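# Stack the 96-well plate from nest N1 onto N2's plate

## Task

Lift the 96-well plate out of plate nest N1 and set it down on top of the plate already in plate nest N2. It must be fully seated, with its A1 well directly above the lower plate's A1 well. The lower plate has to remain level in N2. Finish with the gripper released and the arm moved away.

## Robot and tools

Robot and frame. Two arms, left_arm and right_arm, each with a parallel gripper. All positions are in one scene frame: origin on the table surface midway between the arms, +x pointing out over the table, +z up, and left_arm on the +y side. The names left and right refer to the arms, not to image sides. Base roots: left_arm at (-0.047, +0.242, +0.161) m, right_arm at (-0.045, -0.239, +0.161) m, both tilted. Viewed from behind the arms, N1 is the right-hand nest and N2 the left-hand one. Each plate has one clipped corner, and well A1 sits at that corner, so match the clipped corners when stacking. Mounting plates and the frame behind the arms are fixed obstacles.

execute_actions. Its argument actions is a list holding one item or nothing. An empty list sends no command and returns the state with pictures. A motion item is {"rows": [...], "steps": n}. n runs from 4 to 15 control steps, defaults to 15, and each step lasts 1/30 s. Each row drives one step, and the final row repeats for any steps left over. A wait item is {"steps": n} with n up to 300 and no rows. It counts from the previous result, and reply time is included in it. Add "pictures": true to get camera images with a motion result. A refused call moves nothing.

Row layout. One flat list of 14 numbers, each within [-1, 1], always covering both arms. The first seven are left_arm: waist, shoulder, elbow, wrist pitch, wrist yaw, wrist roll, then gripper opening. The next seven are right_arm in the same order. The six joint entries are offsets, not poses. They are measured from the joint angles in the most recent result that listed them. Before any such result, and for later calls within the same reply, they are measured from where the arm stands when the action begins. They are not measured from the previous row. Scale: 1.0 equals 1.202 rad for waist, 1.258 for shoulder, 1.238 for elbow, 2.073 for wrist pitch, and 2.022 for wrist yaw and for wrist roll. The opening entry is absolute: +1 fully open, -1 closed. An all-zero row is not a pause. It pulls the joints back to the reference angles.

Joint ranges in radians: waist -2.618 to 3.054, shoulder 0.000 to 3.142, elbow 0.000 to 3.142, wrist pitch -1.571 to 1.571, wrist yaw -1.571 to 1.571, wrist roll -2.094 to 2.094. A request more than 0.036 rad outside a range is refused. True ends may differ by up to 0.036 rad, and requests beyond them are clipped, with a "joint sent to its limit" notice. That notice may refer to an earlier action, and the absence of the notice proves nothing. Friction can leave a joint up to about 0.031 rad short, and very small requests may not move it at all. Each step, targets stay within a lead of the measured angle: 0.202 rad waist, 0.258 shoulder, 0.238 elbow, 0.573 wrist pitch, 0.522 wrist yaw and roll. If a target would move the gripper more than 70 mm, the whole arm's targets are scaled down. Large moves therefore take several calls.

Timing. The simulation runs while you think and write. Each result is captured 4 steps before its action ends, and those steps finish during your reply. Arms keep heading for the last target until motion settles or a step is HELD. After that, only a new action moves them further.

Results. The state line gives each arm's end_effector_position in m and end_effector_quat_wxyz. That point sits between the finger pads, about 1 cm behind the tips. Fingers extend along the gripper's +z and close along its y axis. Reported positions can be off, more so at long reach. Joint positions and Joint velocities list each arm's six joints in rad and rad/s, plus the pad gap in m (0.094 when fully open). grip_measured is the finger opening on the command scale, with a fixed per-gripper error of about 1 mm. HELD marks steps where your row was partly or wholly not sent. "joint command not followed" means the clearance check changed targets. "too close" warns of near collisions; each arm's mounting plate and its half of the frame count as part of it. MOTOR HOT appears at 75 °C. OVER-TEMPERATURE FAULT reports a stop: a 10 s halt at 90 °C, and at 100 °C the arm goes limp and drops what it holds. Holding a load heats the motors, so don't linger.

Gripping. To hold the plate, command an opening about 0.03 below grip_measured. A smaller margin grips more lightly. Pads push roughly 50 to 62 N each and can spike on first contact.

zoom_image: camera is one of cam_head_left, cam_head_right, cam_high, cam_low (504x504 each), cam_left_wrist, cam_right_wrist (616x616). region is [x0, y0, x1, y1] in pixels from the top-left, at most 504 by 504. It enlarges part of that camera's latest image.

read_manual: optional section, only "licences". It returns the URDF licence text and moves nothing.

finished_scene: scene is an integer, 1 or 2. A reply with no tool call also ends everything.

Avoid: dropping the plate from any real height (a few millimetres on set-down is fine), pushing anything off the table, and arms striking or pressing on each other. Also avoid slamming or hard shoving, and tilting or dislodging the lower plate. Loose objects may occasionally be nudged by an outside push. Smooth, quick, low-effort motion is preferred.

Each tool is called after "Emit:" in YAML: its name, and indented under it one key for each argument.

## Session

Emit:
execute_actions:
  actions: []

Scene clock: 0.00 s of 13200.00 s.
left_arm: end_effector_position=(+0.3824, +0.5795, +0.3449) grip_measured=+1.000 end_effector_quat_wxyz=(+0.399, -0.683, +0.564, -0.236) | right_arm: end_effector_position=(+0.2203, -0.0109, +0.2397) grip_measured=+1.000 end_effector_quat_wxyz=(-0.004, +0.637, -0.770, +0.020)
Joint positions: left_arm=[-0.095  0.918  1.34  -0.347 -0.486 -0.884  0.094] | right_arm=[ 1.27   2.522  1.821 -1.468  0.655 -0.103  0.094]
Joint velocities: left_arm=[-0.022 -0.012  0.002 -0.022 -0.051 -0.007  0.   ] | right_arm=[ 0.002  0.007 -0.002 -0.066 -0.022  0.022  0.   ]

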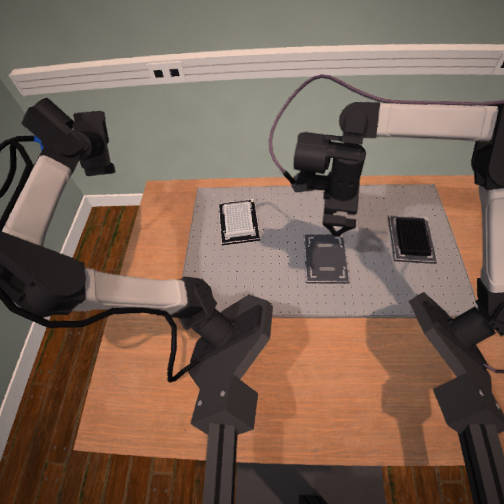

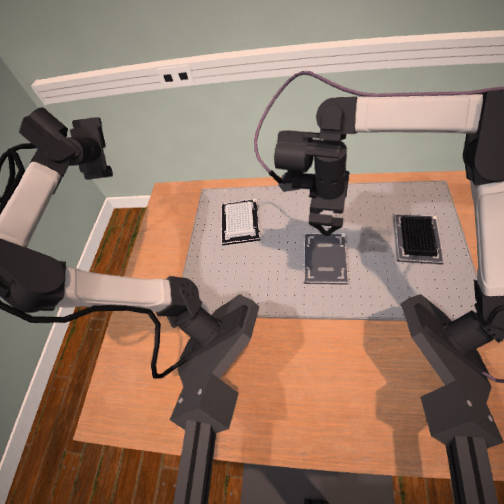

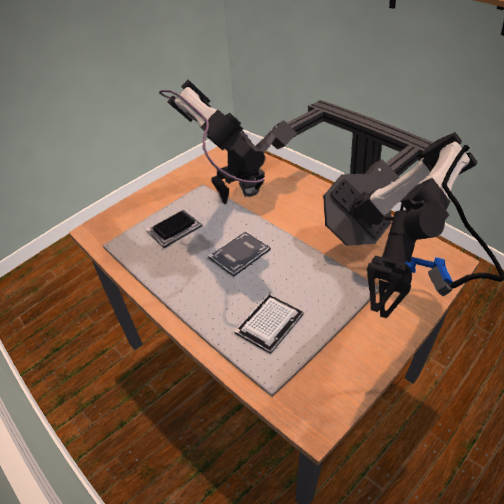

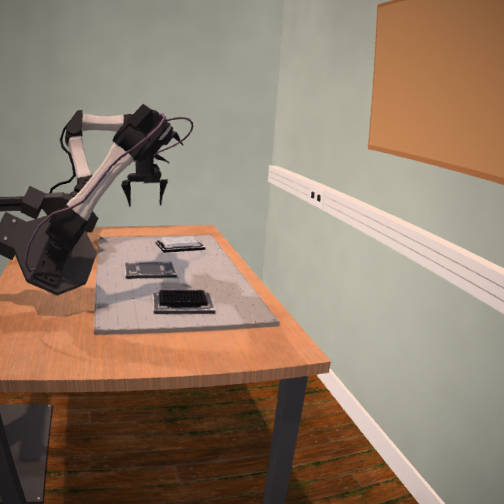

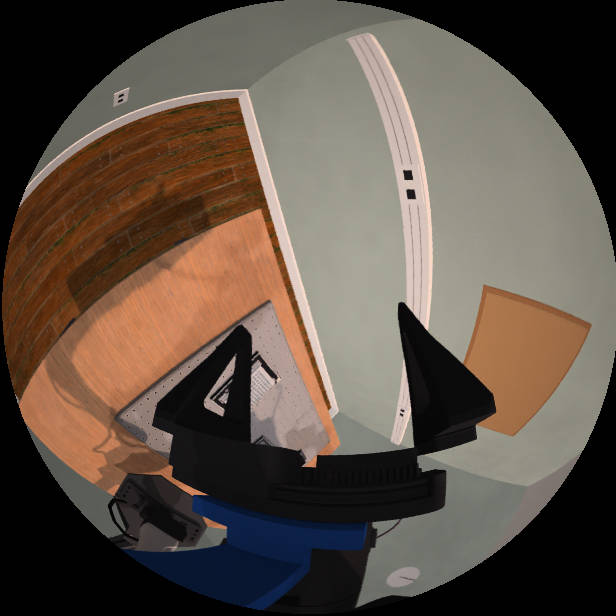

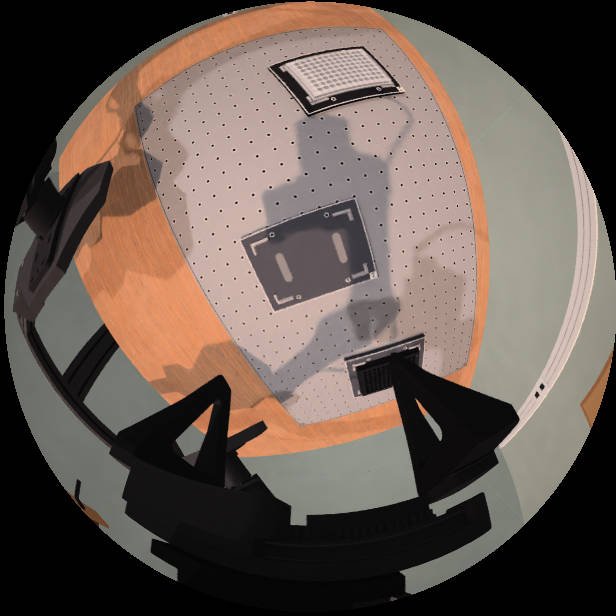

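Emit:
execute_actions:
  actions:
    - {"rows":[[-0.255,0.814,0.13,-0.263,-0.152,0.21,1,-0.645,-0.627,-0.54,0.29,0.077,0.185,1]]}

Emit:
execute_actions:
  actions:
    - {"steps":45}
  pictures: true

Emit:
zoom_image:
  camera: "cam_left_wrist"
  region: [140,100,480,420]

Emit:
zoom_image:
  camera: "cam_right_wrist"
  region: [140,150,480,470]

Scene clock: 0.77 s of 13200.00 s.
left_arm: end_effector_position=(+0.4377, +0.3986, +0.2395) grip_measured=+1.000 end_effector_quat_wxyz=(+0.215, -0.403, +0.882, -0.120) | right_arm: end_effector_position=(+0.3124, -0.1781, +0.1737) grip_measured=+1.000 end_effector_quat_wxyz=(+0.057, -0.184, +0.980, +0.046)
Joint positions: left_arm=[-0.379  1.412  1.48  -0.714 -0.718 -0.56   0.094] | right_arm=[ 0.809  1.878  1.263 -0.959  0.766  0.191  0.094]
Joint velocities: left_arm=[-0.139  1.668  0.012 -0.447 -0.242  0.447  0.   ] | right_arm=[-1.59  -1.79  -0.994  0.344  0.081  0.359  0.   ]
Steps of this call (steps 1 to 12: nothing new was sent; steps 13 to 23: the first 11 steps of this action). Readings (joint positions):
13: left_arm=[-0.121 0.937 1.365 -0.401 -0.527 -0.841] | right_arm=[1.262 2.497 1.787 -1.412 0.666 -0.069]
14: left_arm=[-0.173 0.974 1.411 -0.464 -0.571 -0.787] | right_arm=[1.245 2.453 1.724 -1.324 0.676 -0.023]
16: left_arm=[-0.263 1.060 1.462 -0.535 -0.622 -0.711] | right_arm=[1.176 2.342 1.608 -1.193 0.700 0.051]
20: left_arm=[-0.354 1.246 1.480 -0.649 -0.685 -0.611] | right_arm=[0.977 2.079 1.397 -1.022 0.744 0.148]
23: the state above

Scene clock: 2.27 s of 13200.00 s.
left_arm: end_effector_position=(+0.3854, +0.2507, +0.0834) grip_measured=+1.000 end_effector_quat_wxyz=(-0.003, -0.130, +0.991, -0.004) | right_arm: end_effector_position=(+0.3177, -0.2868, +0.1151) grip_measured=+1.000 end_effector_quat_wxyz=(+0.006, +0.017, +1.000, +0.002)
Joint positions: left_arm=[-0.395  1.956  1.481 -0.872 -0.785 -0.466  0.094] | right_arm=[ 0.491  1.721  1.177 -0.878  0.811  0.262  0.094]
Joint velocities: left_arm=[-0.027 -0.002  0.002 -0.007  0.007  0.037  0.   ] | right_arm=[-0.007 -0.012  0.027 -0.007 -0.037 -0.081  0.   ]
Kept back: nothing.
Steps of this call (steps 1 to 4: the last 4 steps of your previous action; steps 5 to 45: the robot went on to your last target). Readings (joint positions):
1: left_arm=[-0.383 1.471 1.480 -0.731 -0.727 -0.547] | right_arm=[0.749 1.822 1.236 -0.946 0.772 0.203]
2: left_arm=[-0.386 1.532 1.480 -0.746 -0.735 -0.536] | right_arm=[0.684 1.777 1.218 -0.934 0.778 0.214]
4: left_arm=[-0.390 1.657 1.480 -0.770 -0.747 -0.517] | right_arm=[0.554 1.729 1.205 -0.909 0.793 0.232]
8: left_arm=[-0.393 1.900 1.481 -0.813 -0.763 -0.489] | right_arm=[0.471 1.721 1.185 -0.888 0.811 0.252]
45: the state above
All arms were judged still, so your last target was given up. Only a new action makes them travel on or press farther. Fingers that are still opening or closing keep moving.

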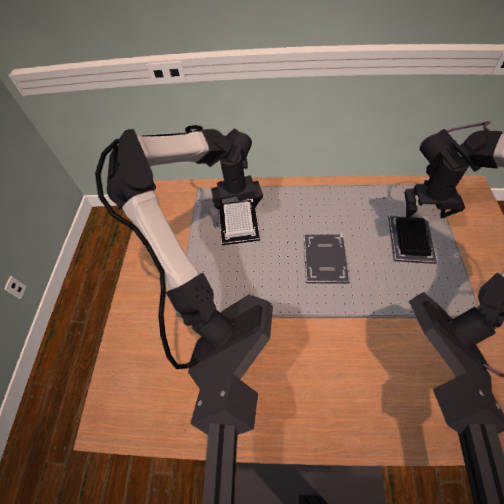

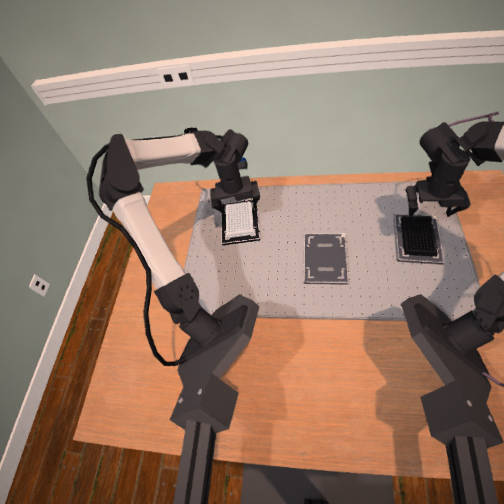

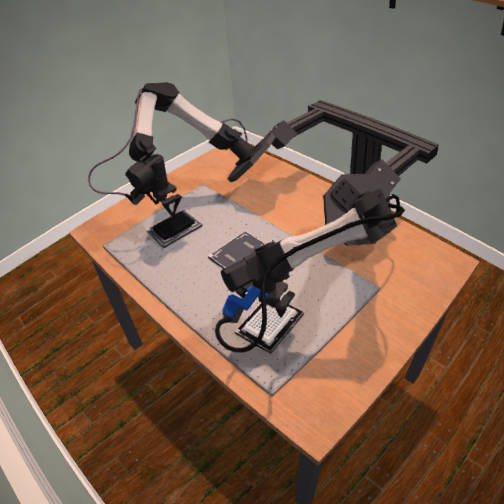

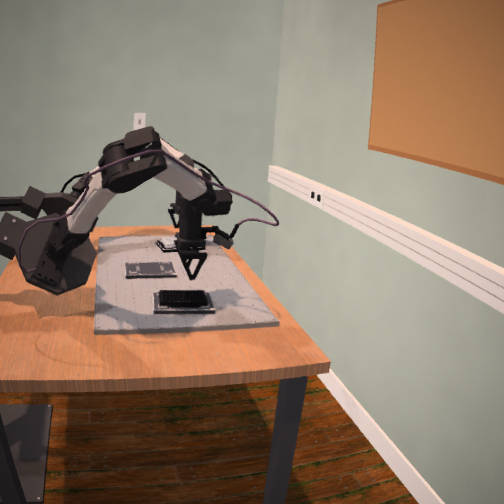

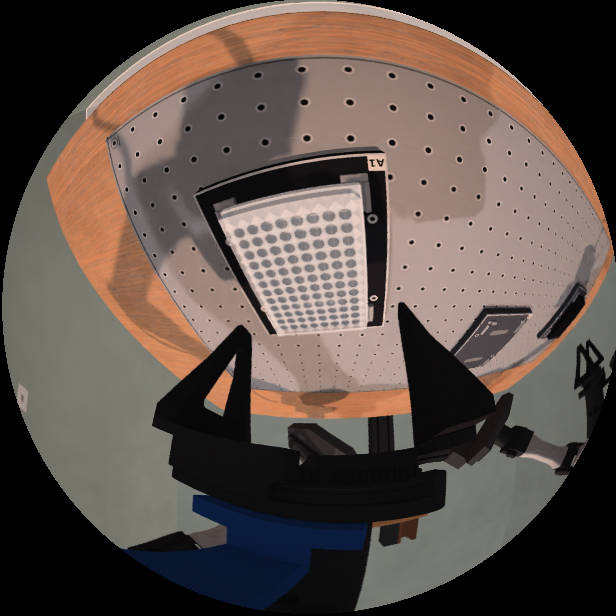

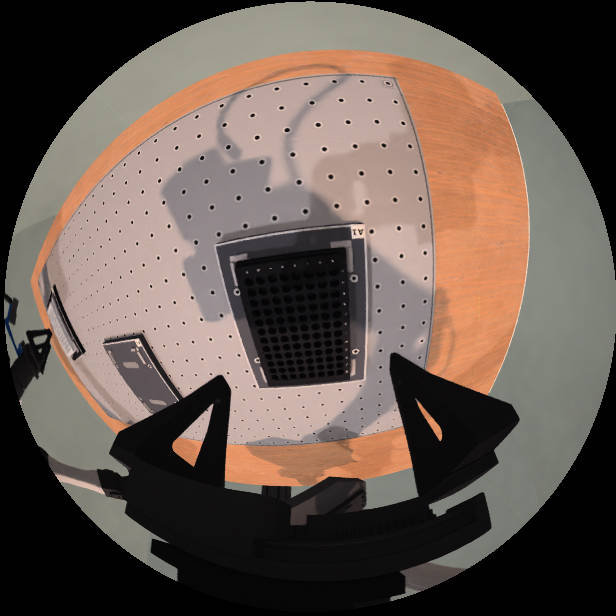

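Region (140, 100, 480, 420) of cam_left_wrist's 616x616 image, scaled by 1.482, with more detail than that image has; it fills the top 474 rows of this view, and the rest is white.

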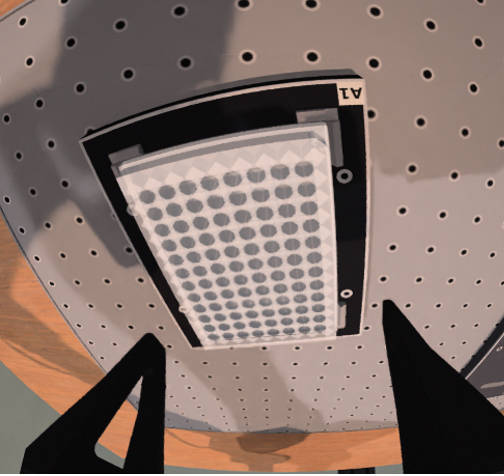

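Region (140, 150, 480, 470) of cam_right_wrist's 616x616 image, scaled by 1.482, with more detail than that image has; it fills the top 474 rows of this view, and the rest is white.

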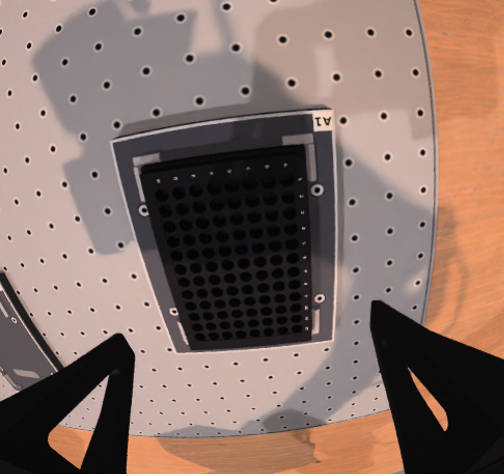

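Emit:
execute_actions:
  actions:
    - {"rows":[[0.048,0.026,-0.058,0.062,0.005,0.02,1,0,0,0,0,0,0,1]]}

Emit:
execute_actions:
  actions:
    - {"steps":15}
  pictures: true

Emit:
zoom_image:
  camera: "cam_left_wrist"
  region: [170,140,450,400]

Scene clock: 2.80 s of 13200.00 s.
left_arm: end_effector_position=(+0.3801, +0.2562, +0.0549) grip_measured=+1.000 end_effector_quat_wxyz=(-0.010, -0.145, +0.989, +0.004) | right_arm: end_effector_position=(+0.3177, -0.2868, +0.1151) grip_measured=+1.000 end_effector_quat_wxyz=(+0.006, +0.017, +1.000, +0.002)
Joint positions: left_arm=[-0.337  1.974  1.429 -0.773 -0.782 -0.435  0.094] | right_arm=[ 0.491  1.721  1.177 -0.878  0.811  0.262  0.094]
Joint velocities: left_arm=[ 0.007  0.002  0.002  0.139 -0.007  0.037  0.   ] | right_arm=[ 0.007  0.012 -0.027 -0.007 -0.037 -0.007  0.   ]
Steps of this call (steps 1 to 5: nothing new was sent; steps 6 to 16: the first 11 steps of this action). Readings (joint positions):
6: left_arm=[-0.390 1.956 1.473 -0.856 -0.784 -0.460] | right_arm=[0.491 1.721 1.177 -0.878 0.811 0.262]
7: left_arm=[-0.382 1.956 1.462 -0.833 -0.783 -0.455] | right_arm=[0.491 1.721 1.177 -0.878 0.811 0.262]
9: left_arm=[-0.357 1.963 1.443 -0.805 -0.783 -0.447] | right_arm=[0.491 1.721 1.177 -0.878 0.811 0.262]
13: left_arm=[-0.337 1.974 1.429 -0.784 -0.783 -0.438] | right_arm=[0.491 1.721 1.177 -0.878 0.811 0.262]
16: the state above

Scene clock: 3.30 s of 13200.00 s.
left_arm: end_effector_position=(+0.3822, +0.2559, +0.0548) grip_measured=+1.000 end_effector_quat_wxyz=(-0.007, -0.147, +0.989, +0.003) | right_arm: end_effector_position=(+0.3177, -0.2868, +0.1151) grip_measured=+1.000 end_effector_quat_wxyz=(+0.006, +0.017, +1.000, +0.002)
Joint positions: left_arm=[-0.337  1.974  1.429 -0.762 -0.782 -0.432  0.094] | right_arm=[ 0.491  1.721  1.177 -0.878  0.811  0.262  0.094]
Joint velocities: left_arm=[ 0.007  0.007  0.007  0.095 -0.022 -0.051  0.   ] | right_arm=[ 0.012 -0.002 -0.002  0.007  0.037 -0.007  0.   ]
Kept back: nothing.
Steps of this call (steps 1 to 4: the last 4 steps of your previous action; steps 5 to 15: the robot went on to your last target). Readings (joint positions):
1: left_arm=[-0.337 1.974 1.429 -0.770 -0.782 -0.434] | right_arm=[0.491 1.721 1.177 -0.878 0.811 0.262]
2: left_arm=[-0.337 1.974 1.429 -0.768 -0.782 -0.434] | right_arm=[0.491 1.721 1.177 -0.878 0.811 0.262]
4: left_arm=[-0.337 1.974 1.429 -0.765 -0.782 -0.433] | right_arm=[0.491 1.721 1.177 -0.878 0.811 0.262]
8: left_arm=[-0.337 1.974 1.429 -0.763 -0.782 -0.432] | right_arm=[0.491 1.721 1.177 -0.878 0.811 0.262]
15: the state above

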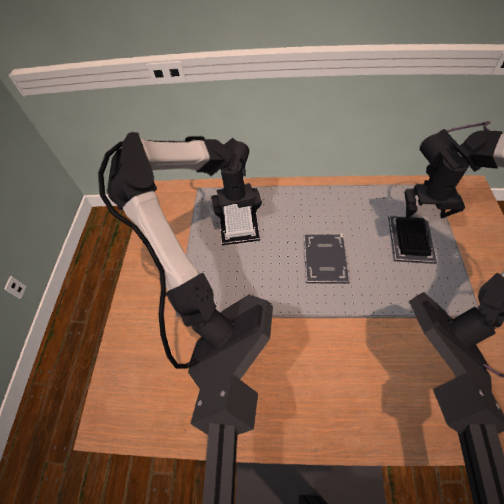

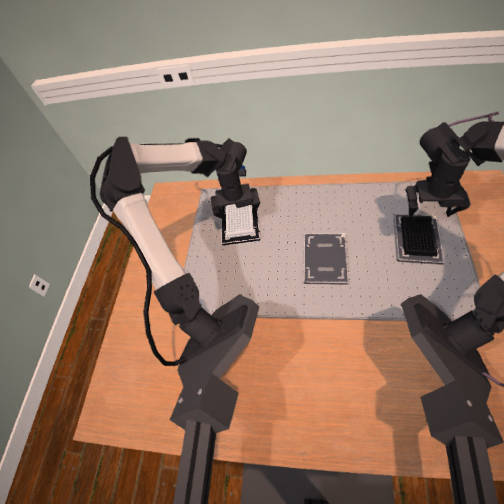

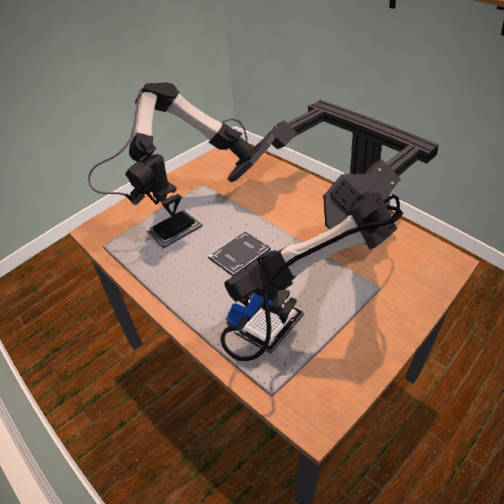

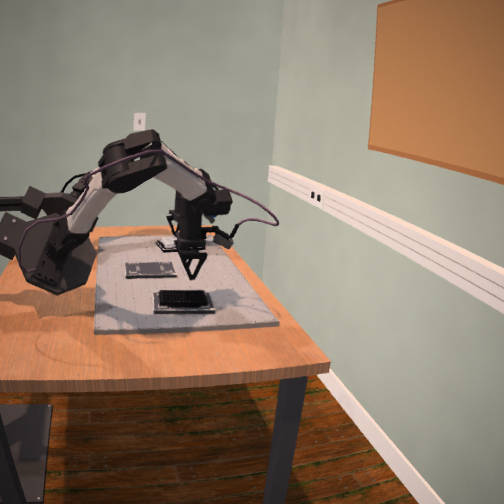

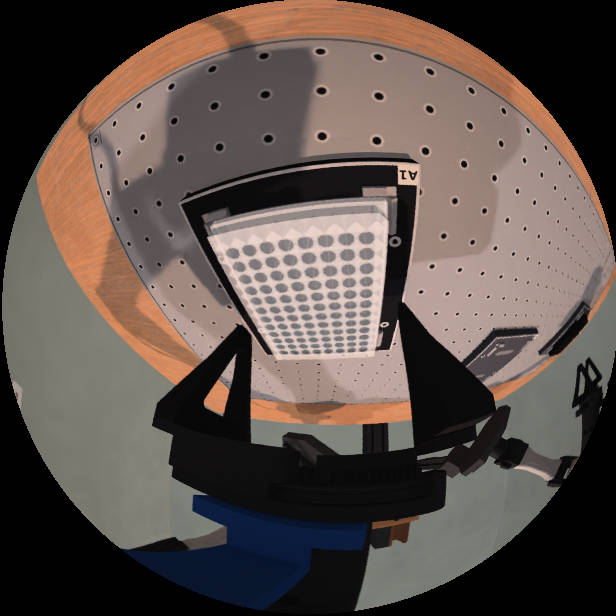

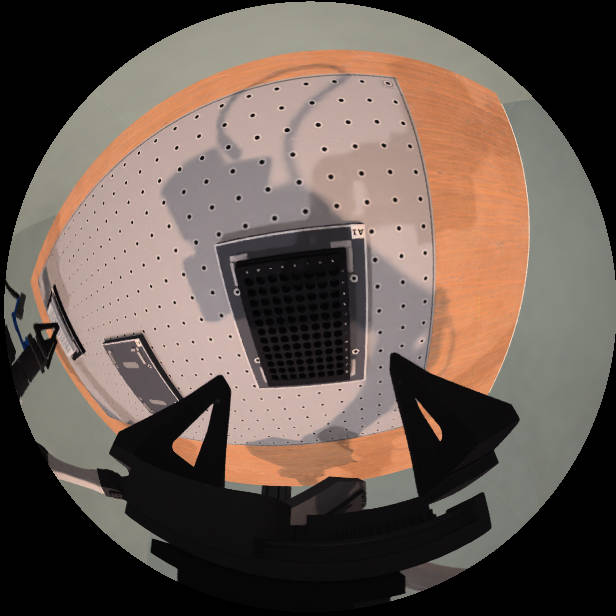

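Region (170, 140, 450, 400) of cam_left_wrist's 616x616 image, scaled by 1.800, with more detail than that image has; it fills the top 468 rows of this view, and the rest is white.

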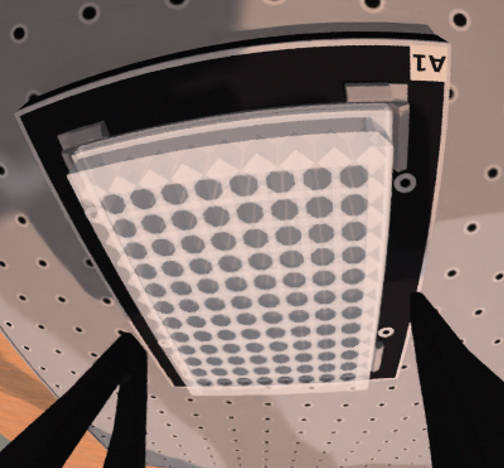

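Emit:
execute_actions:
  actions:
    - {"rows":[[0.024,0.022,-0.038,0.042,0.005,0.023,1,0,0,0,0,0,0,1]]}

Emit:
execute_actions:
  actions:
    - {"steps":15}
  pictures: true

Scene clock: 3.77 s of 13200.00 s.
left_arm: end_effector_position=(+0.3825, +0.2571, +0.0428) grip_measured=+1.000 end_effector_quat_wxyz=(-0.003, -0.148, +0.989, +0.005) | right_arm: end_effector_position=(+0.3177, -0.2868, +0.1151) grip_measured=+1.000 end_effector_quat_wxyz=(+0.006, +0.017, +1.000, +0.002)
Joint positions: left_arm=[-0.314  1.983  1.405 -0.699 -0.78  -0.396  0.094] | right_arm=[ 0.491  1.721  1.177 -0.878  0.811  0.262  0.094]
Joint velocities: left_arm=[ 0.007  0.017  0.012  0.066 -0.007  0.081  0.   ] | right_arm=[ 0.007  0.007 -0.012  0.037  0.022 -0.037  0.   ]
Steps of this call (steps 1 to 3: the robot went on to your last target; steps 4 to 14: the first 11 steps of this action). Readings (joint positions):
4: left_arm=[-0.335 1.974 1.425 -0.752 -0.782 -0.426] | right_arm=[0.491 1.721 1.177 -0.878 0.811 0.262]
5: left_arm=[-0.332 1.974 1.420 -0.738 -0.781 -0.419] | right_arm=[0.491 1.721 1.177 -0.878 0.811 0.262]
7: left_arm=[-0.322 1.977 1.411 -0.721 -0.781 -0.409] | right_arm=[0.491 1.721 1.177 -0.878 0.811 0.262]
11: left_arm=[-0.314 1.982 1.405 -0.706 -0.781 -0.399] | right_arm=[0.491 1.721 1.177 -0.878 0.811 0.262]
14: the state above

Scene clock: 4.27 s of 13200.00 s.
left_arm: end_effector_position=(+0.3838, +0.2570, +0.0428) grip_measured=+1.000 end_effector_quat_wxyz=(-0.001, -0.148, +0.989, +0.004) | right_arm: end_effector_position=(+0.3177, -0.2868, +0.1151) grip_measured=+1.000 end_effector_quat_wxyz=(+0.006, +0.017, +1.000, +0.002)
Joint positions: left_arm=[-0.314  1.983  1.405 -0.692 -0.78  -0.392  0.094] | right_arm=[ 0.491  1.721  1.177 -0.878  0.811  0.262  0.094]
Joint velocities: left_arm=[-0.007 -0.012 -0.022 -0.066 -0.037  0.051  0.   ] | right_arm=[ 0.012 -0.002  0.002  0.11   0.022 -0.007  0.   ]
Kept back: nothing.
Steps of this call (steps 1 to 4: the last 4 steps of your previous action; steps 5 to 15: the robot went on to your last target). Readings (joint positions):
1: left_arm=[-0.314 1.983 1.405 -0.697 -0.780 -0.395] | right_arm=[0.491 1.721 1.177 -0.878 0.811 0.262]
2: left_arm=[-0.314 1.983 1.405 -0.696 -0.780 -0.394] | right_arm=[0.491 1.721 1.177 -0.878 0.811 0.262]
4: left_arm=[-0.314 1.983 1.405 -0.694 -0.780 -0.393] | right_arm=[0.491 1.721 1.177 -0.878 0.811 0.262]
8: left_arm=[-0.314 1.983 1.405 -0.693 -0.780 -0.393] | right_arm=[0.491 1.721 1.177 -0.878 0.811 0.262]
15: the state above
All arms were judged still, so your last target was given up. Only a new action makes them travel on or press farther. Fingers that are still opening or closing keep moving.

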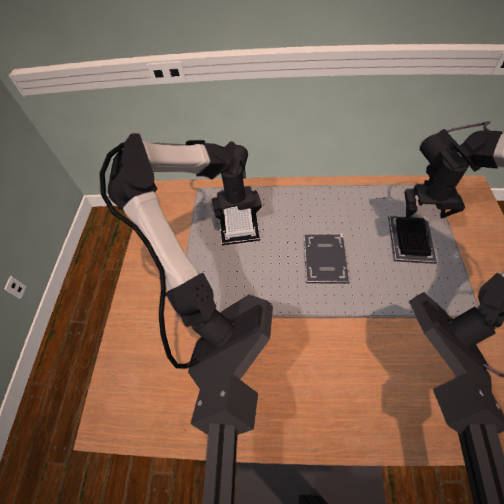

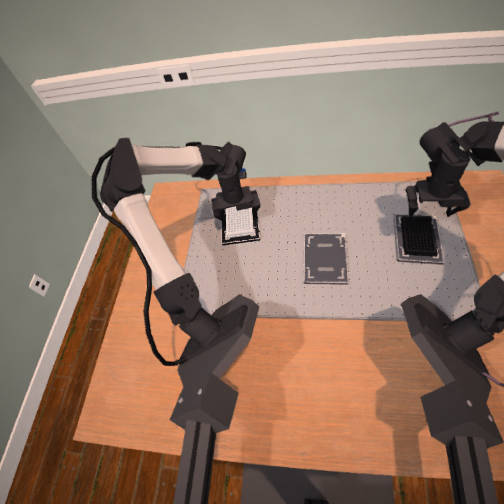

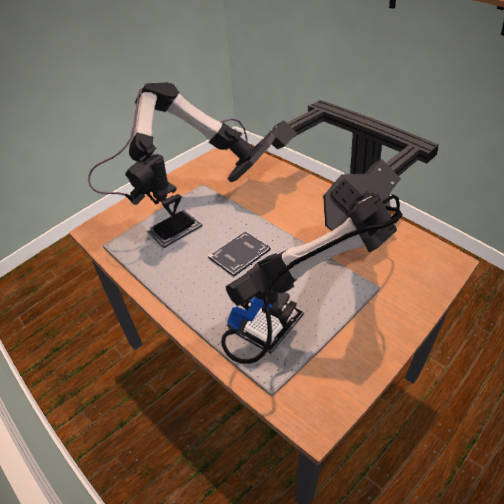

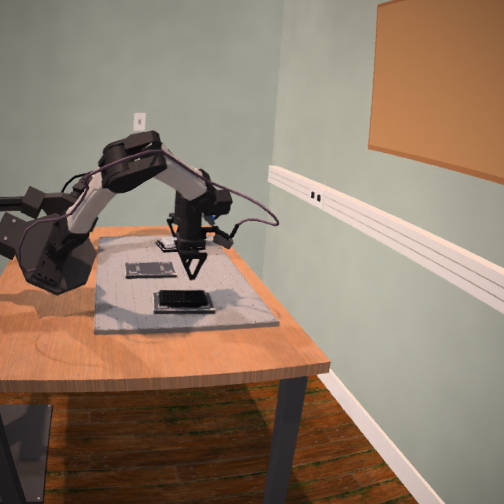

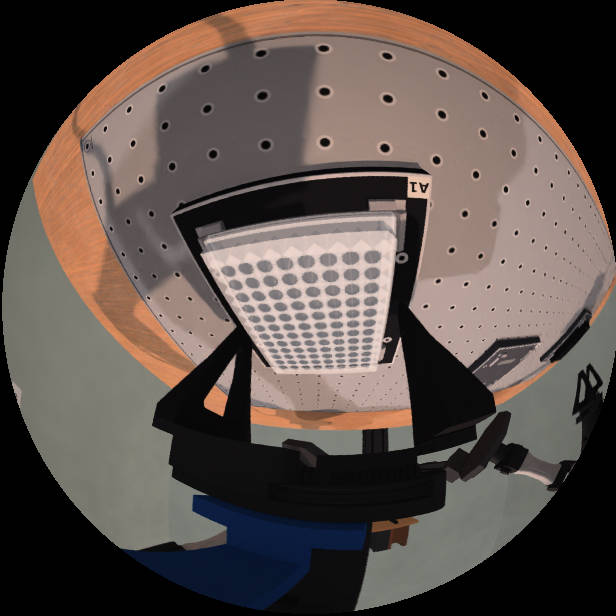

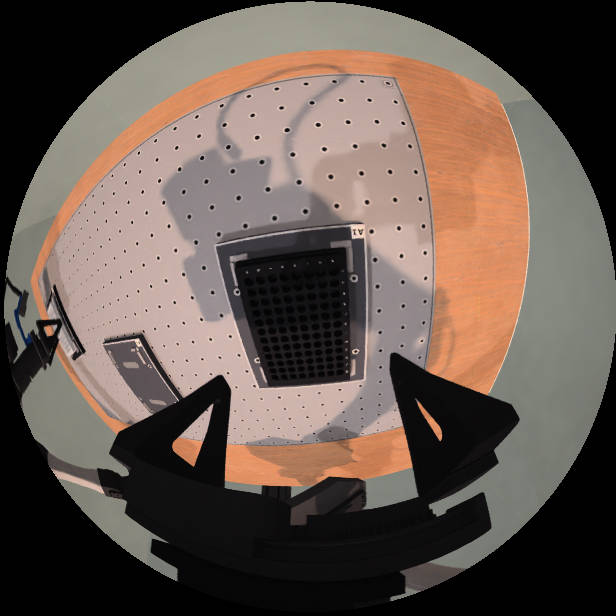

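Slightly lower, grip, lift.

Emit:
execute_actions:
  actions:
    - {"rows":[[0.009,0,-0.028,0.015,0,0,1,0,0,0,0,0,0,1]]}

Emit:
execute_actions:
  actions:
    - {"steps":8}

Emit:
execute_actions:
  actions:
    - {"rows":[[0,0,0,0,0,0,0.68,0,0,0,0,0,0,1]]}

Emit:
execute_actions:
  actions:
    - {"steps":8}

Emit:
execute_actions:
  actions:
    - {"rows":[[-0.03,-0.012,0.04,-0.04,0,-0.02,0.68,0,0,0,0,0,0,1],[-0.03,-0.012,0.04,-0.04,0,-0.02,0.68,0,0,0,0,0,0,1],[-0.065,-0.025,0.08,-0.09,0,-0.04,0.68,0,0,0,0,0,0,1]]}

Emit:
execute_actions:
  actions:
    - {"steps":12}

Scene clock: 4.80 s of 13200.00 s.
left_arm: end_effector_position=(+0.3863, +0.2568, +0.0428) grip_measured=+1.000 end_effector_quat_wxyz=(+0.003, -0.152, +0.988, +0.003) | right_arm: end_effector_position=(+0.3177, -0.2868, +0.1151) grip_measured=+1.000 end_effector_quat_wxyz=(+0.006, +0.017, +1.000, +0.002)
Joint positions: left_arm=[-0.314  1.983  1.405 -0.679 -0.78  -0.392  0.094] | right_arm=[ 0.491  1.721  1.177 -0.878  0.811  0.262  0.094]
Joint velocities: left_arm=[-0.012  0.007 -0.027 -0.022 -0.037  0.051  0.   ] | right_arm=[ 0.002 -0.002 -0.002  0.022 -0.037 -0.022  0.   ]
Steps of this call (steps 1 to 5: nothing new was sent; steps 6 to 16: the first 11 steps of this action). Readings (joint positions):
6: left_arm=[-0.314 1.983 1.405 -0.691 -0.780 -0.392] | right_arm=[0.491 1.721 1.177 -0.878 0.811 0.262]
7: left_arm=[-0.314 1.983 1.405 -0.689 -0.780 -0.392] | right_arm=[0.491 1.721 1.177 -0.878 0.811 0.262]
9: left_arm=[-0.314 1.983 1.405 -0.684 -0.780 -0.392] | right_arm=[0.491 1.721 1.177 -0.878 0.811 0.262]
13: left_arm=[-0.314 1.983 1.405 -0.681 -0.780 -0.392] | right_arm=[0.491 1.721 1.177 -0.878 0.811 0.262]
16: the state above

Scene clock: 5.07 s of 13200.00 s.
left_arm: end_effector_position=(+0.3865, +0.2567, +0.0428) grip_measured=+1.000 end_effector_quat_wxyz=(+0.004, -0.153, +0.988, +0.003) | right_arm: end_effector_position=(+0.3177, -0.2868, +0.1151) grip_measured=+1.000 end_effector_quat_wxyz=(+0.006, +0.017, +1.000, +0.002)
Joint positions: left_arm=[-0.314  1.983  1.405 -0.679 -0.78  -0.392  0.094] | right_arm=[ 0.491  1.721  1.177 -0.878  0.811  0.262  0.094]
Joint velocities: left_arm=[-0.002  0.007  0.002 -0.051 -0.007 -0.022  0.   ] | right_arm=[-0.002  0.017  0.002  0.007  0.037  0.022  0.   ]
Kept back: nothing.
Steps of this call (steps 1 to 4: the last 4 steps of your previous action; steps 5 to 8: the robot went on to your last target). Readings (joint positions):
1: left_arm=[-0.314 1.983 1.405 -0.679 -0.780 -0.392] | right_arm=[0.491 1.721 1.177 -0.878 0.811 0.262]
2: left_arm=[-0.314 1.983 1.405 -0.679 -0.780 -0.392] | right_arm=[0.491 1.721 1.177 -0.878 0.811 0.262]
4: left_arm=[-0.314 1.983 1.405 -0.679 -0.780 -0.392] | right_arm=[0.491 1.721 1.177 -0.878 0.811 0.262]
8: the state above

Scene clock: 5.43 s of 13200.00 s.
left_arm: end_effector_position=(+0.3858, +0.2588, +0.0425) grip_measured=+0.722 end_effector_quat_wxyz=(+0.003, -0.152, +0.988, +0.008) | right_arm: end_effector_position=(+0.3177, -0.2868, +0.1151) grip_measured=+1.000 end_effector_quat_wxyz=(+0.006, +0.017, +1.000, +0.002)
Joint positions: left_arm=[-0.312  1.983  1.405 -0.683 -0.79  -0.392  0.081] | right_arm=[ 0.491  1.721  1.177 -0.878  0.811  0.262  0.094]
Joint velocities: left_arm=[-0.012 -0.017 -0.002 -0.095  0.037 -0.037  0.002] | right_arm=[-0.012  0.012  0.007 -0.081 -0.066 -0.037  0.   ]
Steps of this call (steps 1 to 11: the first 11 steps of this action). Readings (joint positions):
1: left_arm=[-0.314 1.983 1.405 -0.679 -0.780 -0.392] | right_arm=[0.491 1.721 1.177 -0.878 0.811 0.262]
2: left_arm=[-0.313 1.983 1.405 -0.683 -0.789 -0.392] | right_arm=[0.491 1.721 1.177 -0.878 0.811 0.262]
4: left_arm=[-0.312 1.983 1.405 -0.683 -0.790 -0.392] | right_arm=[0.491 1.721 1.177 -0.878 0.811 0.262]
8: left_arm=[-0.312 1.983 1.405 -0.683 -0.790 -0.392] | right_arm=[0.491 1.721 1.177 -0.878 0.811 0.262]
11: the state above

Scene clock: 5.70 s of 13200.00 s.
left_arm: end_effector_position=(+0.3858, +0.2588, +0.0425) grip_measured=+0.722 end_effector_quat_wxyz=(+0.003, -0.152, +0.988, +0.008) | right_arm: end_effector_position=(+0.3177, -0.2868, +0.1151) grip_measured=+1.000 end_effector_quat_wxyz=(+0.006, +0.017, +1.000, +0.002)
Joint positions: left_arm=[-0.312  1.983  1.405 -0.683 -0.79  -0.392  0.081] | right_arm=[ 0.491  1.721  1.177 -0.878  0.811  0.262  0.094]
Joint velocities: left_arm=[ 0.012 -0.002  0.007 -0.022 -0.022 -0.051 -0.002] | right_arm=[ 0.002  0.012  0.002 -0.022 -0.022  0.007  0.   ]
Kept back: nothing.
Steps of this call (steps 1 to 4: the last 4 steps of your previous action; steps 5 to 8: the robot went on to your last target). Readings (joint positions):
1: left_arm=[-0.312 1.983 1.405 -0.683 -0.790 -0.392] | right_arm=[0.491 1.721 1.177 -0.878 0.811 0.262]
2: left_arm=[-0.312 1.983 1.405 -0.683 -0.790 -0.392] | right_arm=[0.491 1.721 1.177 -0.878 0.811 0.262]
4: left_arm=[-0.312 1.983 1.405 -0.683 -0.790 -0.392] | right_arm=[0.491 1.721 1.177 -0.878 0.811 0.262]
8: the state above

Scene clock: 6.07 s of 13200.00 s.
left_arm: end_effector_position=(+0.3959, +0.2485, +0.0827) grip_measured=+0.722 end_effector_quat_wxyz=(+0.014, -0.143, +0.990, -0.007) | right_arm: end_effector_position=(+0.3177, -0.2868, +0.1151) grip_measured=+1.000 end_effector_quat_wxyz=(+0.006, +0.017, +1.000, +0.002)
Joint positions: left_arm=[-0.395  1.963  1.486 -0.823 -0.79  -0.458  0.081] | right_arm=[ 0.491  1.721  1.177 -0.878  0.811  0.262  0.094]
Joint velocities: left_arm=[ 0.002 -0.002  0.012 -0.227  0.022 -0.11   0.   ] | right_arm=[-0.022 -0.007  0.022  0.007 -0.022  0.022  0.   ]
Steps of this call (steps 1 to 11: the first 11 steps of this action). Readings (joint positions):
1: left_arm=[-0.315 1.983 1.410 -0.692 -0.790 -0.397] | right_arm=[0.491 1.721 1.177 -0.878 0.811 0.262]
2: left_arm=[-0.319 1.983 1.415 -0.704 -0.790 -0.403] | right_arm=[0.491 1.721 1.177 -0.878 0.811 0.262]
4: left_arm=[-0.343 1.982 1.446 -0.757 -0.790 -0.425] | right_arm=[0.491 1.721 1.177 -0.878 0.811 0.262]
8: left_arm=[-0.393 1.967 1.484 -0.804 -0.790 -0.449] | right_arm=[0.491 1.721 1.177 -0.878 0.811 0.262]
11: the state above

Scene clock: 6.47 s of 13200.00 s.
left_arm: end_effector_position=(+0.3911, +0.2493, +0.0826) grip_measured=+0.722 end_effector_quat_wxyz=(+0.006, -0.139, +0.990, -0.004) | right_arm: end_effector_position=(+0.3177, -0.2868, +0.1151) grip_measured=+1.000 end_effector_quat_wxyz=(+0.006, +0.017, +1.000, +0.002)
Joint positions: left_arm=[-0.395  1.963  1.486 -0.847 -0.79  -0.466  0.081] | right_arm=[ 0.491  1.721  1.177 -0.878  0.811  0.262  0.094]
Joint velocities: left_arm=[ 0.007 -0.007 -0.027  0.037 -0.007  0.037 -0.001] | right_arm=[-0.007 -0.007 -0.007 -0.11  -0.081  0.022  0.   ]
Kept back: nothing.
Steps of this call (steps 1 to 4: the last 4 steps of your previous action; steps 5 to 12: the robot went on to your last target). Readings (joint positions):
1: left_arm=[-0.395 1.963 1.486 -0.828 -0.790 -0.460] | right_arm=[0.491 1.721 1.177 -0.878 0.811 0.262]
2: left_arm=[-0.395 1.963 1.486 -0.834 -0.790 -0.461] | right_arm=[0.491 1.721 1.177 -0.878 0.811 0.262]
4: left_arm=[-0.395 1.963 1.486 -0.839 -0.790 -0.463] | right_arm=[0.491 1.721 1.177 -0.878 0.811 0.262]
8: left_arm=[-0.395 1.963 1.486 -0.845 -0.790 -0.465] | right_arm=[0.491 1.721 1.177 -0.878 0.811 0.262]
12: the state above

Emit:
execute_actions:
  actions:
    - {"rows":[[-0.03,0.08,0.08,-0.018,0,0.1,0.68,0,0,0,0,0,0,1],[-0.03,0.08,0.08,-0.018,0,0.1,0.68,0,0,0,0,0,0,1],[-0.06,0.16,0.16,-0.036,0,0.2,0.68,0,0,0,0,0,0,1],[-0.06,0.16,0.16,-0.036,0,0.2,0.68,0,0,0,0,0,0,1],[-0.09,0.25,0.25,-0.054,0,0.3,0.68,0,0,0,0,0,0,1],[-0.09,0.25,0.25,-0.054,0,0.3,0.68,0,0,0,0,0,0,1],[-0.12,0.33,0.33,-0.07,0,0.4,0.68,0,0,0,0,0,0,1],[-0.12,0.33,0.33,-0.07,0,0.4,0.68,0,0,0,0,0,0,1],[-0.15,0.41,0.41,-0.09,0,0.5,0.68,0,0,0,0,0,0,1],[-0.15,0.41,0.41,-0.09,0,0.5,0.68,0,0,0,0,0,0,1],[-0.185,0.49,0.49,-0.108,-0.015,0.6,0.68,0,0,0,0,0,0,1],[-0.185,0.49,0.49,-0.108,-0.015,0.6,0.68,0,0,0,0,0,0,1],[-0.215,0.575,0.575,-0.127,-0.015,0.68,0.68,0,0,0,0,0,0,1]]}

Emit:
execute_actions:
  actions:
    - {"steps":35}
  pictures: true

Scene clock: 7.17 s of 13200.00 s.
left_arm: end_effector_position=(+0.4383, +0.1111, +0.0740) grip_measured=+0.722 end_effector_quat_wxyz=(+0.026, +0.329, +0.944, -0.011) | right_arm: end_effector_position=(+0.3177, -0.2868, +0.1151) grip_measured=+1.000 end_effector_quat_wxyz=(+0.006, +0.017, +1.000, +0.002)
Joint positions: left_arm=[-0.561  2.444  1.971 -0.963 -0.799  0.288  0.081] | right_arm=[ 0.491  1.721  1.177 -0.878  0.811  0.262  0.094]
Joint velocities: left_arm=[-0.564  1.692  1.687 -0.886 -0.154  2.762 -0.001] | right_arm=[-0.017 -0.012 -0.002 -0.007 -0.007  0.051  0.   ]
Steps of this call (steps 1 to 10: the robot went on to your last target; steps 11 to 21: the first 11 steps of this action). Readings (joint positions):
11: left_arm=[-0.397 1.973 1.500 -0.861 -0.791 -0.440] | right_arm=[0.491 1.721 1.177 -0.878 0.811 0.262]
12: left_arm=[-0.401 1.992 1.526 -0.868 -0.792 -0.405] | right_arm=[0.491 1.721 1.177 -0.878 0.811 0.262]
14: left_arm=[-0.422 2.064 1.613 -0.888 -0.795 -0.294] | right_arm=[0.491 1.721 1.177 -0.878 0.811 0.262]
18: left_arm=[-0.497 2.278 1.827 -0.921 -0.797 0.016] | right_arm=[0.491 1.721 1.177 -0.878 0.811 0.262]
21: the state above

Scene clock: 8.33 s of 13200.00 s.
left_arm: end_effector_position=(+0.4056, +0.0333, +0.0590) grip_measured=+0.722 end_effector_quat_wxyz=(-0.000, +0.676, +0.737, -0.004) | right_arm: end_effector_position=(+0.3177, -0.2868, +0.1151) grip_measured=+1.000 end_effector_quat_wxyz=(+0.006, +0.017, +1.000, +0.002)
Joint positions: left_arm=[-0.658  2.704  2.175 -1.091 -0.811  0.902  0.081] | right_arm=[ 0.491  1.721  1.177 -0.878  0.811  0.262  0.094]
Joint velocities: left_arm=[-0.007 -0.027  0.002 -0.066  0.007 -0.022  0.   ] | right_arm=[-0.012 -0.002  0.007  0.051 -0.022  0.051  0.   ]
Kept back: nothing.
Steps of this call (steps 1 to 4: the last 4 steps of your previous action; steps 5 to 35: the robot went on to your last target). Readings (joint positions):
1: left_arm=[-0.581 2.497 2.018 -0.976 -0.802 0.377] | right_arm=[0.491 1.721 1.177 -0.878 0.811 0.262]
2: left_arm=[-0.602 2.552 2.067 -0.997 -0.803 0.472] | right_arm=[0.491 1.721 1.177 -0.878 0.811 0.262]
4: left_arm=[-0.638 2.645 2.146 -1.017 -0.805 0.627] | right_arm=[0.491 1.721 1.177 -0.878 0.811 0.262]
8: left_arm=[-0.672 2.704 2.158 -1.063 -0.805 0.792] | right_arm=[0.491 1.721 1.177 -0.878 0.811 0.262]
35: the state above

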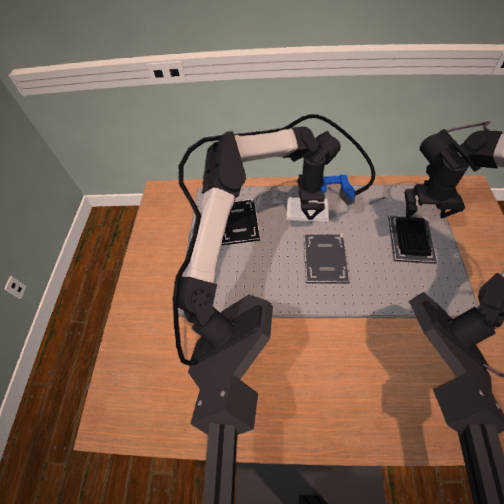

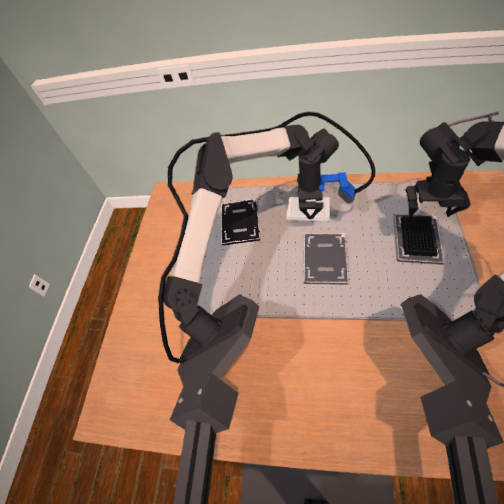

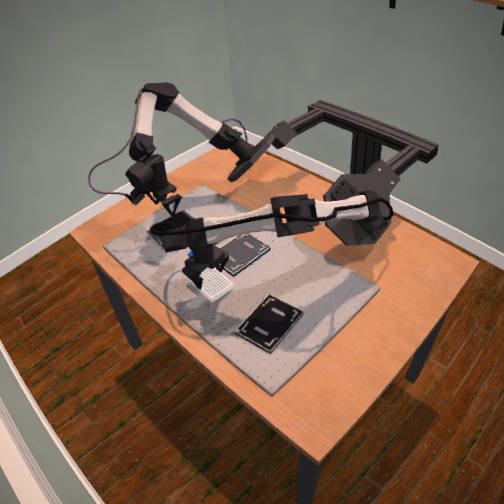

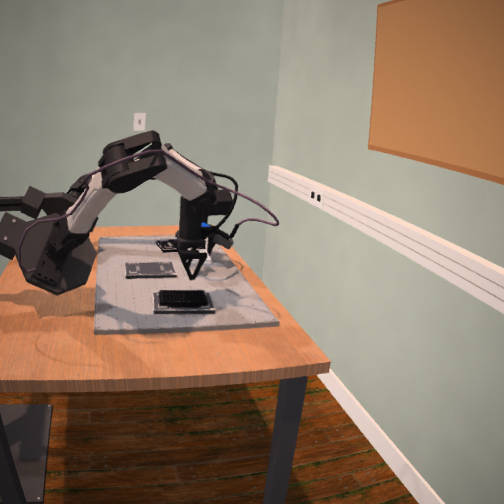

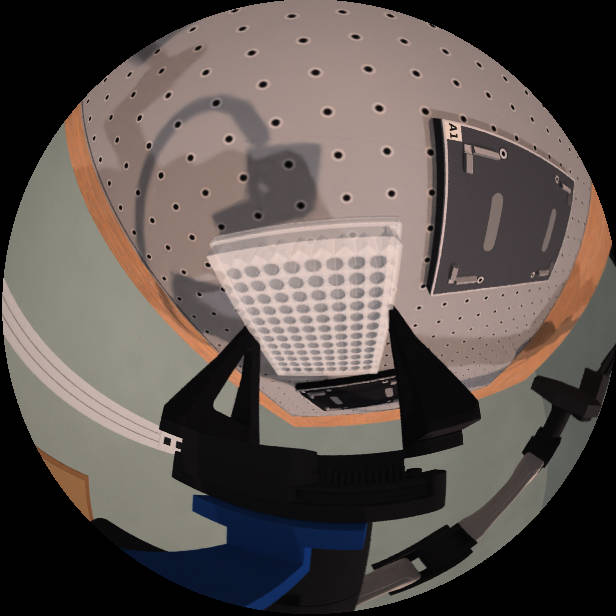

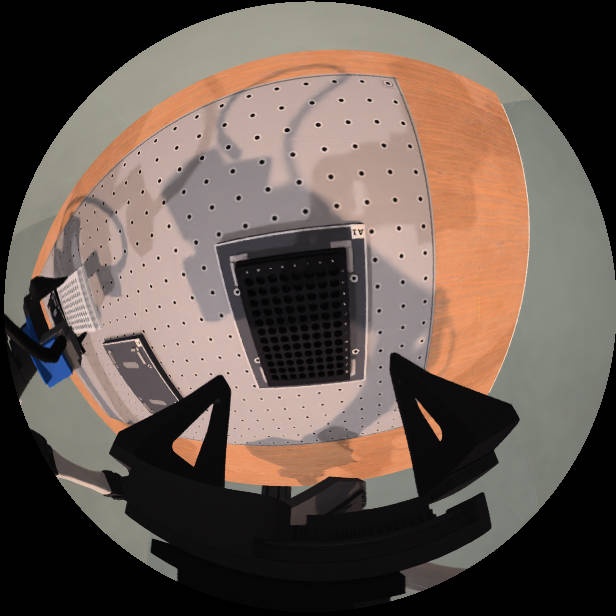

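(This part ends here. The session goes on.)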